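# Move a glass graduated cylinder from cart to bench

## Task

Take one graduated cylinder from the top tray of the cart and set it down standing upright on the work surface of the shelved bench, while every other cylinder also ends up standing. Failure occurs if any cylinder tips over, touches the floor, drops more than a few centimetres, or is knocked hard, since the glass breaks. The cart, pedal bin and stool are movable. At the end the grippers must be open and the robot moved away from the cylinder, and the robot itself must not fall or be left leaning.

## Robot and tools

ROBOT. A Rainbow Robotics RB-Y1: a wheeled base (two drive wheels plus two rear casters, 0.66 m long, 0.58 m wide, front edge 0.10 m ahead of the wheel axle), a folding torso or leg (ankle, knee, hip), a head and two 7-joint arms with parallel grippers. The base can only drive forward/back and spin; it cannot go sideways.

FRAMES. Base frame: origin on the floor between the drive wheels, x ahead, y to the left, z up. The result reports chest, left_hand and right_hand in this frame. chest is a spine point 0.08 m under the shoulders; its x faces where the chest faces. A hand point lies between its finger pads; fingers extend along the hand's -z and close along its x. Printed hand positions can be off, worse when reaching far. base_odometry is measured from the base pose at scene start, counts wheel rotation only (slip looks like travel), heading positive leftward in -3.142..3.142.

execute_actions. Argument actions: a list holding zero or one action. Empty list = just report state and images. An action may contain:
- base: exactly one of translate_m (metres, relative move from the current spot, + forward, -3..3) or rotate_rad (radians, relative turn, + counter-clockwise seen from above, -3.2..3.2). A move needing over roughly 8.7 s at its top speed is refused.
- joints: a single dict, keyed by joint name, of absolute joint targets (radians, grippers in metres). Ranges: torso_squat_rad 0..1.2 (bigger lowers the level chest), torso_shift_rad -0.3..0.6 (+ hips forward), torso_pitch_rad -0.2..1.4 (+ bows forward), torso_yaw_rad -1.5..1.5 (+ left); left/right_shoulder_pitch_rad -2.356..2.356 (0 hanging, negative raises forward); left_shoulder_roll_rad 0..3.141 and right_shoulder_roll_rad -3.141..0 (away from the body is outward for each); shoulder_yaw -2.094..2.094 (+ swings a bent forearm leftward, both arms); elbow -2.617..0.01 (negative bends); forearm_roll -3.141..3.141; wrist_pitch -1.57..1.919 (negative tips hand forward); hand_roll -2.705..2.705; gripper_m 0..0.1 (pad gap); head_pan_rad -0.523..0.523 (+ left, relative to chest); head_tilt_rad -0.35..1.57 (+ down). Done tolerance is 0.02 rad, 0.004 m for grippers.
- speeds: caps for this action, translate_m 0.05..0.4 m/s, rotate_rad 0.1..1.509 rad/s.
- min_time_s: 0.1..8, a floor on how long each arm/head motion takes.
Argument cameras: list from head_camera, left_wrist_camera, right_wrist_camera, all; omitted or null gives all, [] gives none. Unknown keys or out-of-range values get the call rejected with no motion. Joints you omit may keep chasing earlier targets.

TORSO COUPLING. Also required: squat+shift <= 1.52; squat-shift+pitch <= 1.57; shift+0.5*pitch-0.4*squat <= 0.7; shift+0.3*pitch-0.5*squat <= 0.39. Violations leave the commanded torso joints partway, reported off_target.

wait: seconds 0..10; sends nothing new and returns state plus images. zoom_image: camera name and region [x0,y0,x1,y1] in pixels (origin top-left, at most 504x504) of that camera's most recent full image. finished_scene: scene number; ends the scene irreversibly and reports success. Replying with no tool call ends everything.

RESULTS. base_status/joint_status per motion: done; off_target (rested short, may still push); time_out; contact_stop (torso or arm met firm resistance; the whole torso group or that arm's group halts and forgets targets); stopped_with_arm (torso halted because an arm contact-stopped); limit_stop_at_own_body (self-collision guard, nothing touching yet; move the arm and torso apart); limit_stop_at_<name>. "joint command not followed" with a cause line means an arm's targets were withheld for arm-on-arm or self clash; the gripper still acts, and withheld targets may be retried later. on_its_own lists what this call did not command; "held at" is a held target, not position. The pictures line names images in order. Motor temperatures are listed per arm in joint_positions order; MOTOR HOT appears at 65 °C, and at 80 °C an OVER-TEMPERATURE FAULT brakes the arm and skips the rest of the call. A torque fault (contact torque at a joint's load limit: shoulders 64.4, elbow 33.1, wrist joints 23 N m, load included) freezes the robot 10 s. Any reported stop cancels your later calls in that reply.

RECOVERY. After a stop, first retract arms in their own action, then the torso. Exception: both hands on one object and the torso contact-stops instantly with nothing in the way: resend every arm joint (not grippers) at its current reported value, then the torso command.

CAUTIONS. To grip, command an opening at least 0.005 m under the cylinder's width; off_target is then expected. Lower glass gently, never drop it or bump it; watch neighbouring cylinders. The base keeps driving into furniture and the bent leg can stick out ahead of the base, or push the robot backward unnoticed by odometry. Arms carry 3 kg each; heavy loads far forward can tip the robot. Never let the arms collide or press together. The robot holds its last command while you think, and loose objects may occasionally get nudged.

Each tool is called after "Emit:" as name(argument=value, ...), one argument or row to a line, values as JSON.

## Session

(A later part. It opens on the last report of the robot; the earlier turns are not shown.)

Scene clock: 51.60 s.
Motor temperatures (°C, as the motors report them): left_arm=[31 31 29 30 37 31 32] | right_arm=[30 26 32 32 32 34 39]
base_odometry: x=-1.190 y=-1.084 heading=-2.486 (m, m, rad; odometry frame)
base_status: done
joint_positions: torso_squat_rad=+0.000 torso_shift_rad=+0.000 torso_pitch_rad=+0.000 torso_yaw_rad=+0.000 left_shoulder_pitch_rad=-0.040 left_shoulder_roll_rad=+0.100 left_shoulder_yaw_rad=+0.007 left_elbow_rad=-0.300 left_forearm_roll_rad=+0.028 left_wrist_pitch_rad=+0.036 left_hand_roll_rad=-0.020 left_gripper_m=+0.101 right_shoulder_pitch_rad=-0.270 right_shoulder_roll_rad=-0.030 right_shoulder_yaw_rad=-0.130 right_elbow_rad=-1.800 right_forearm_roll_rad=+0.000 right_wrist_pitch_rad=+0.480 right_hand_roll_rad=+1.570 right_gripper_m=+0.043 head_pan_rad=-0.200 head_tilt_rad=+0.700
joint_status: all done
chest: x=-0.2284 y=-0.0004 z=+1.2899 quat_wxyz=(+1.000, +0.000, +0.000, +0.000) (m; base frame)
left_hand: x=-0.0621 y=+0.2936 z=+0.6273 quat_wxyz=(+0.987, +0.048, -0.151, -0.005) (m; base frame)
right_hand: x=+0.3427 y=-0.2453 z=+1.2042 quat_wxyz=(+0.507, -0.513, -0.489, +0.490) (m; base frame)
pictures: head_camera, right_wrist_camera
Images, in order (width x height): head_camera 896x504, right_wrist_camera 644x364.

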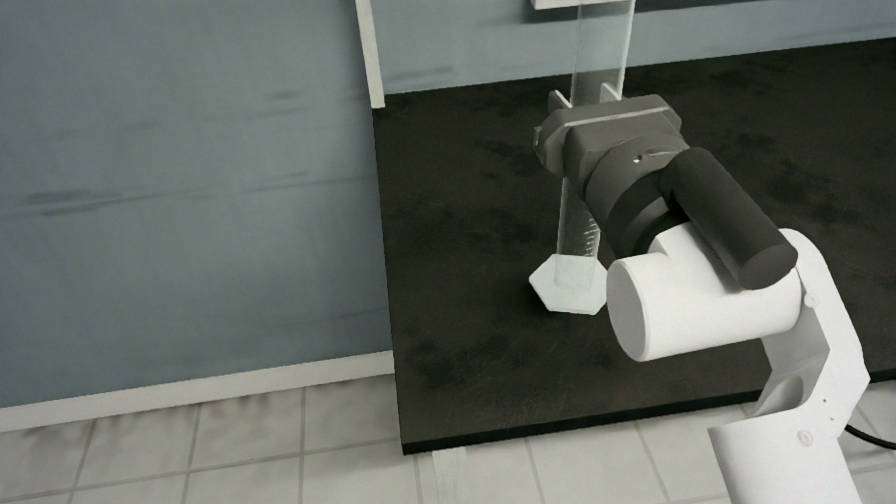

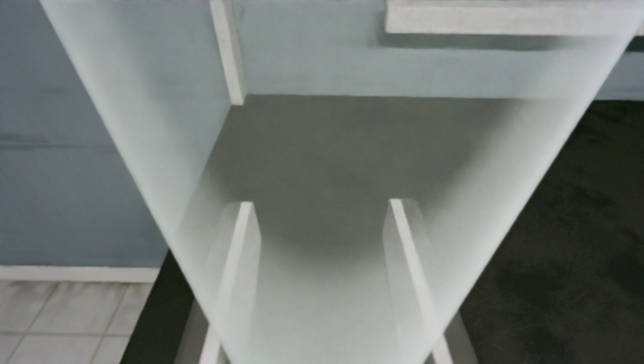

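Emit:
execute_actions(
  actions=[
    {"base": {"translate_m": 0.07}, "speeds": {"translate_m": 0.08}, "joints": {"torso_squat_rad": 0.33, "head_tilt_rad": 0.75}},
  ],
  cameras=["head_camera"],
)

Scene clock: 54.30 s.
Motor temperatures (°C, as the motors report them): left_arm=[31 31 29 30 37 31 32] | right_arm=[30 26 32 32 32 34 39]
base_odometry: x=-1.245 y=-1.127 heading=-2.486 (m, m, rad; odometry frame)
base_status: done
joint_positions: torso_squat_rad=+0.330 torso_shift_rad=-0.001 torso_pitch_rad=+0.000 torso_yaw_rad=+0.000 left_shoulder_pitch_rad=-0.040 left_shoulder_roll_rad=+0.100 left_shoulder_yaw_rad=+0.007 left_elbow_rad=-0.300 left_forearm_roll_rad=+0.028 left_wrist_pitch_rad=+0.036 left_hand_roll_rad=-0.020 left_gripper_m=+0.101 right_shoulder_pitch_rad=-0.270 right_shoulder_roll_rad=-0.030 right_shoulder_yaw_rad=-0.130 right_elbow_rad=-1.800 right_forearm_roll_rad=+0.000 right_wrist_pitch_rad=+0.480 right_hand_roll_rad=+1.570 right_gripper_m=+0.043 head_pan_rad=-0.200 head_tilt_rad=+0.750
joint_status: all done
chest: x=-0.2285 y=-0.0004 z=+1.2521 quat_wxyz=(+1.000, +0.000, +0.000, +0.000) (m; base frame)
left_hand: x=-0.0621 y=+0.2936 z=+0.5896 quat_wxyz=(+0.987, +0.048, -0.151, -0.005) (m; base frame)
right_hand: x=+0.3426 y=-0.2453 z=+1.1666 quat_wxyz=(+0.507, -0.513, -0.489, +0.490) (m; base frame)
pictures: head_camera
Images, in order (width x height): head_camera 896x504.

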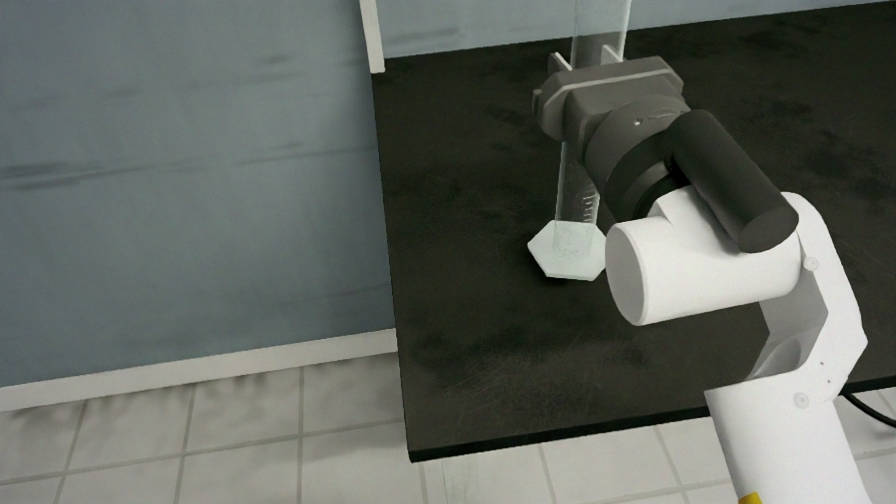

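Emit:
execute_actions(
  actions=[
    {"joints": {"torso_squat_rad": 0.42}},
  ],
  cameras=["head_camera"],
)

Emit:
execute_actions(
  actions=[
    {"joints": {"torso_squat_rad": 0.47}},
  ],
  cameras=["head_camera"],
)

Scene clock: 56.00 s.
Motor temperatures (°C, as the motors report them): left_arm=[31 31 29 30 37 31 32] | right_arm=[30 26 32 32 32 34 39]
base_odometry: x=-1.245 y=-1.127 heading=-2.485 (m, m, rad; odometry frame)
base_status: not commanded
joint_positions: torso_squat_rad=+0.420 torso_shift_rad=-0.001 torso_pitch_rad=+0.000 torso_yaw_rad=+0.000 left_shoulder_pitch_rad=-0.040 left_shoulder_roll_rad=+0.100 left_shoulder_yaw_rad=+0.007 left_elbow_rad=-0.300 left_forearm_roll_rad=+0.028 left_wrist_pitch_rad=+0.036 left_hand_roll_rad=-0.020 left_gripper_m=+0.101 right_shoulder_pitch_rad=-0.270 right_shoulder_roll_rad=-0.030 right_shoulder_yaw_rad=-0.130 right_elbow_rad=-1.800 right_forearm_roll_rad=+0.000 right_wrist_pitch_rad=+0.480 right_hand_roll_rad=+1.570 right_gripper_m=+0.043 head_pan_rad=-0.200 head_tilt_rad=+0.750
joint_status: all done
chest: x=-0.2285 y=-0.0004 z=+1.2291 quat_wxyz=(+1.000, +0.000, +0.000, +0.000) (m; base frame)
left_hand: x=-0.0621 y=+0.2936 z=+0.5665 quat_wxyz=(+0.987, +0.048, -0.151, -0.005) (m; base frame)
right_hand: x=+0.3426 y=-0.2453 z=+1.1435 quat_wxyz=(+0.507, -0.513, -0.489, +0.490) (m; base frame)
pictures: head_camera
Images, in order (width x height): head_camera 896x504.

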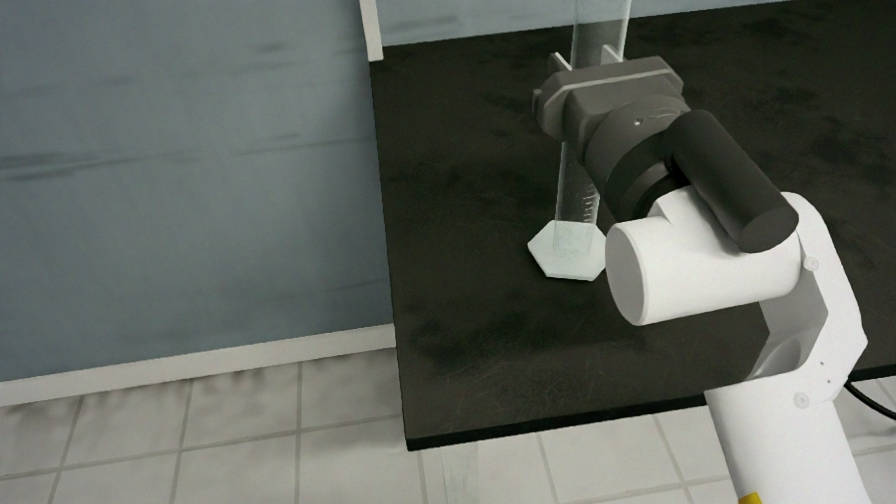

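Scene clock: 56.87 s.
Motor temperatures (°C, as the motors report them): left_arm=[31 31 29 30 37 31 32] | right_arm=[30 26 32 32 32 34 39]
base_odometry: x=-1.245 y=-1.127 heading=-2.485 (m, m, rad; odometry frame)
base_status: not commanded
joint_positions: torso_squat_rad=+0.470 torso_shift_rad=-0.001 torso_pitch_rad=-0.001 torso_yaw_rad=+0.000 left_shoulder_pitch_rad=-0.040 left_shoulder_roll_rad=+0.100 left_shoulder_yaw_rad=+0.007 left_elbow_rad=-0.300 left_forearm_roll_rad=+0.028 left_wrist_pitch_rad=+0.036 left_hand_roll_rad=-0.020 left_gripper_m=+0.101 right_shoulder_pitch_rad=-0.271 right_shoulder_roll_rad=-0.030 right_shoulder_yaw_rad=-0.130 right_elbow_rad=-1.801 right_forearm_roll_rad=+0.000 right_wrist_pitch_rad=+0.480 right_hand_roll_rad=+1.570 right_gripper_m=+0.042 head_pan_rad=-0.200 head_tilt_rad=+0.750
joint_status: all done
chest: x=-0.2287 y=-0.0003 z=+1.2140 quat_wxyz=(+1.000, +0.000, +0.000, +0.000) (m; base frame)
left_hand: x=-0.0620 y=+0.2936 z=+0.5514 quat_wxyz=(+0.987, +0.048, -0.151, -0.005) (m; base frame)
right_hand: x=+0.3425 y=-0.2451 z=+1.1296 quat_wxyz=(+0.506, -0.514, -0.490, +0.489) (m; base frame)
pictures: head_camera
Images, in order (width x height): head_camera 896x504.

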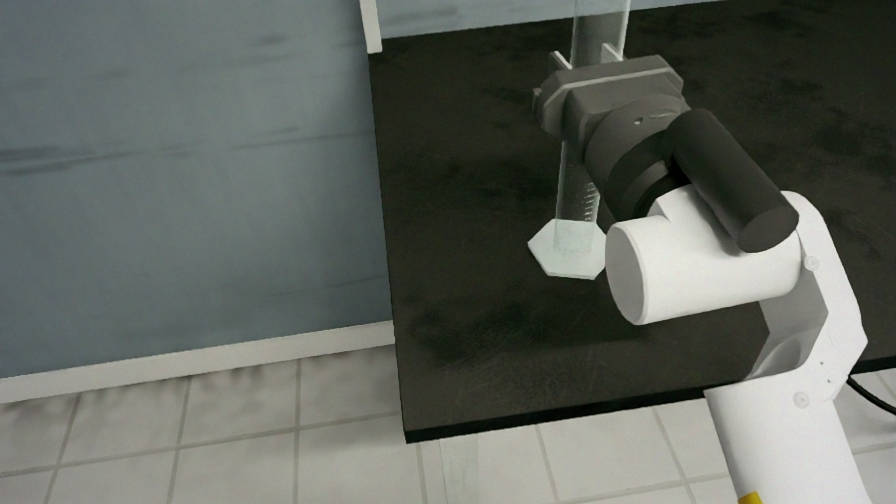

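Emit:
zoom_image(
  camera="head_camera",
  region=[480, 0, 720, 300],
)

Region (480, 0, 720, 300) of head_camera's 896x504 image, scaled by 1.680, with more detail than that image has; it fills the left 403 columns of this view, and the rest is white.

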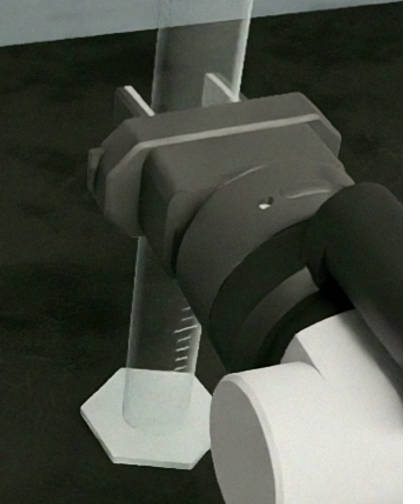

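Emit:
execute_actions(
  actions=[
    {"joints": {"torso_squat_rad": 0.48}},
  ],
  cameras=["head_camera"],
)

Scene clock: 59.10 s.
Motor temperatures (°C, as the motors report them): left_arm=[31 31 29 30 37 31 32] | right_arm=[30 26 32 32 32 34 39]
base_odometry: x=-1.245 y=-1.127 heading=-2.485 (m, m, rad; odometry frame)
base_status: not commanded
joint_positions: torso_squat_rad=+0.480 torso_shift_rad=-0.001 torso_pitch_rad=-0.001 torso_yaw_rad=+0.000 left_shoulder_pitch_rad=-0.040 left_shoulder_roll_rad=+0.100 left_shoulder_yaw_rad=+0.007 left_elbow_rad=-0.300 left_forearm_roll_rad=+0.028 left_wrist_pitch_rad=+0.036 left_hand_roll_rad=-0.020 left_gripper_m=+0.101 right_shoulder_pitch_rad=-0.273 right_shoulder_roll_rad=-0.030 right_shoulder_yaw_rad=-0.130 right_elbow_rad=-1.802 right_forearm_roll_rad=+0.000 right_wrist_pitch_rad=+0.479 right_hand_roll_rad=+1.570 right_gripper_m=+0.042 head_pan_rad=-0.200 head_tilt_rad=+0.750
joint_status: all done
chest: x=-0.2289 y=-0.0002 z=+1.2108 quat_wxyz=(+1.000, +0.000, -0.001, +0.000) (m; base frame)
left_hand: x=-0.0619 y=+0.2936 z=+0.5483 quat_wxyz=(+0.987, +0.048, -0.151, -0.005) (m; base frame)
right_hand: x=+0.3424 y=-0.2447 z=+1.1286 quat_wxyz=(+0.505, -0.515, -0.491, +0.488) (m; base frame)
pictures: head_camera
Images, in order (width x height): head_camera 896x504.

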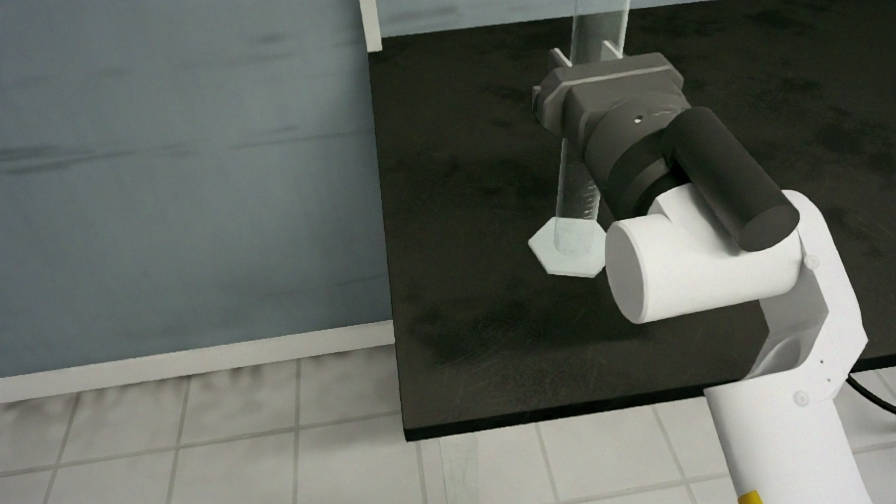

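Contact confirmed. Releasing.

Emit:
execute_actions(
  actions=[
    {"joints": {"right_gripper_m": 0.1}},
  ],
  cameras=["head_camera", "right_wrist_camera"],
)

Scene clock: 60.37 s.
Motor temperatures (°C, as the motors report them): left_arm=[31 31 29 30 37 31 32] | right_arm=[30 26 32 32 32 34 39]
base_odometry: x=-1.245 y=-1.127 heading=-2.485 (m, m, rad; odometry frame)
base_status: not commanded
joint_positions: torso_squat_rad=+0.480 torso_shift_rad=-0.001 torso_pitch_rad=-0.001 torso_yaw_rad=+0.000 left_shoulder_pitch_rad=-0.040 left_shoulder_roll_rad=+0.100 left_shoulder_yaw_rad=+0.007 left_elbow_rad=-0.300 left_forearm_roll_rad=+0.028 left_wrist_pitch_rad=+0.036 left_hand_roll_rad=-0.020 left_gripper_m=+0.101 right_shoulder_pitch_rad=-0.271 right_shoulder_roll_rad=-0.030 right_shoulder_yaw_rad=-0.130 right_elbow_rad=-1.800 right_forearm_roll_rad=+0.000 right_wrist_pitch_rad=+0.480 right_hand_roll_rad=+1.570 right_gripper_m=+0.100 head_pan_rad=-0.200 head_tilt_rad=+0.750
joint_status: all done
chest: x=-0.2285 y=-0.0003 z=+1.2108 quat_wxyz=(+1.000, +0.000, +0.000, +0.000) (m; base frame)
left_hand: x=-0.0620 y=+0.2936 z=+0.5482 quat_wxyz=(+0.987, +0.048, -0.151, -0.005) (m; base frame)
right_hand: x=+0.3426 y=-0.2452 z=+1.1259 quat_wxyz=(+0.507, -0.514, -0.490, +0.490) (m; base frame)
pictures: head_camera, right_wrist_camera
Images, in order (width x height): head_camera 896x504, right_wrist_camera 644x364.

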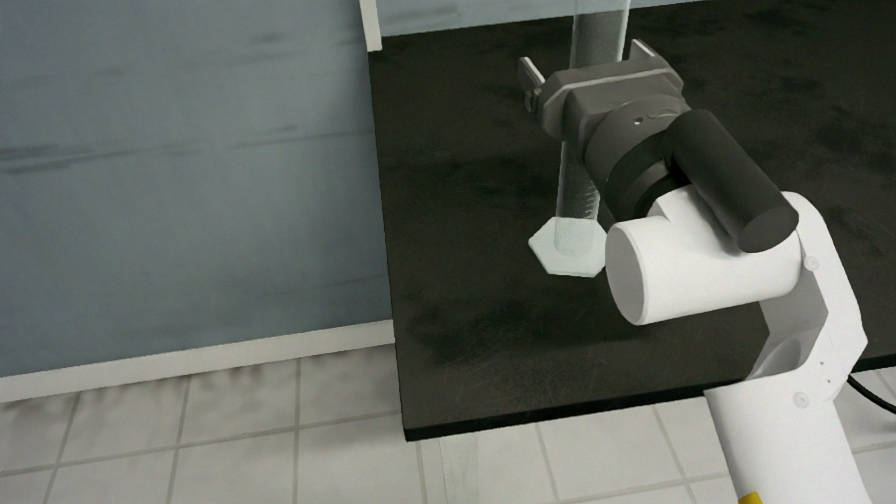

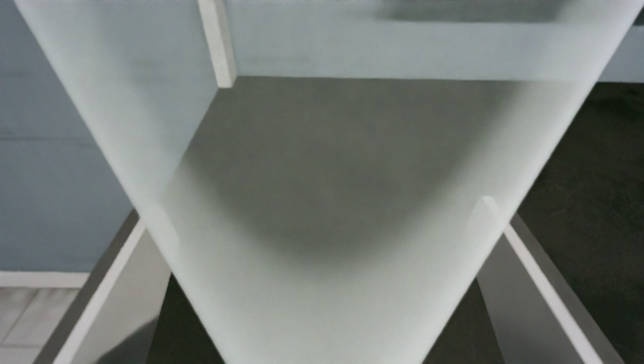

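Emit:
execute_actions(
  actions=[
    {"base": {"translate_m": -0.35}, "speeds": {"translate_m": 0.2}, "joints": {"head_tilt_rad": 0.55}},
  ],
  cameras=["head_camera", "right_wrist_camera"],
)

Scene clock: 63.53 s.
Motor temperatures (°C, as the motors report them): left_arm=[31 31 29 30 37 31 32] | right_arm=[30 26 32 32 32 34 39]
base_odometry: x=-0.968 y=-0.913 heading=-2.485 (m, m, rad; odometry frame)
base_status: done
joint_positions: torso_squat_rad=+0.480 torso_shift_rad=-0.001 torso_pitch_rad=+0.000 torso_yaw_rad=+0.000 left_shoulder_pitch_rad=-0.040 left_shoulder_roll_rad=+0.100 left_shoulder_yaw_rad=+0.007 left_elbow_rad=-0.300 left_forearm_roll_rad=+0.028 left_wrist_pitch_rad=+0.036 left_hand_roll_rad=-0.020 left_gripper_m=+0.101 right_shoulder_pitch_rad=-0.270 right_shoulder_roll_rad=-0.030 right_shoulder_yaw_rad=-0.130 right_elbow_rad=-1.800 right_forearm_roll_rad=+0.000 right_wrist_pitch_rad=+0.480 right_hand_roll_rad=+1.570 right_gripper_m=+0.100 head_pan_rad=-0.200 head_tilt_rad=+0.550
joint_status: all done
chest: x=-0.2285 y=-0.0003 z=+1.2108 quat_wxyz=(+1.000, +0.000, +0.000, +0.000) (m; base frame)
left_hand: x=-0.0621 y=+0.2936 z=+0.5482 quat_wxyz=(+0.987, +0.048, -0.151, -0.005) (m; base frame)
right_hand: x=+0.3426 y=-0.2452 z=+1.1257 quat_wxyz=(+0.507, -0.514, -0.489, +0.490) (m; base frame)
pictures: head_camera, right_wrist_camera
Images, in order (width x height): head_camera 896x504, right_wrist_camera 644x364.

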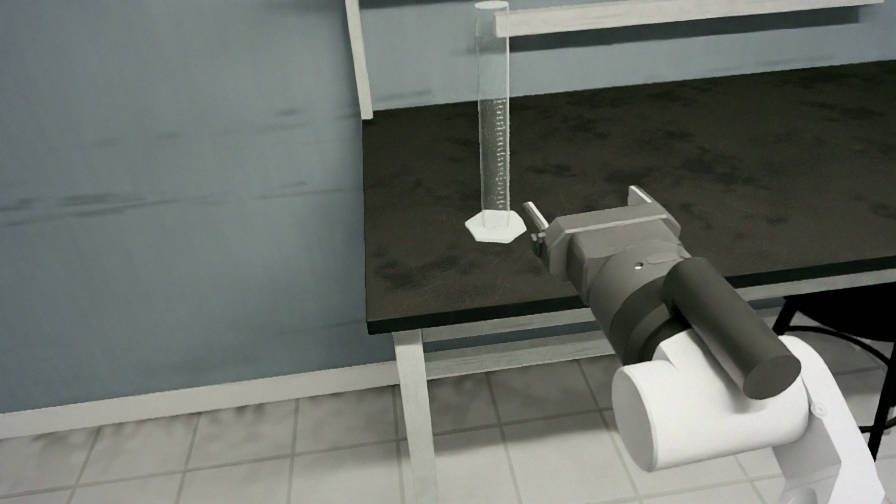

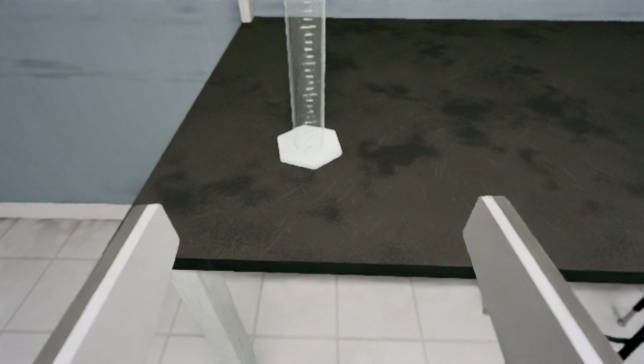

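The cylinder is standing upright on the bench and the hand is about 0.35 m clear of it, so I'm ending the scene.

Emit:
finished_scene(
  scene=2,
)

The scene is finished: the task was done.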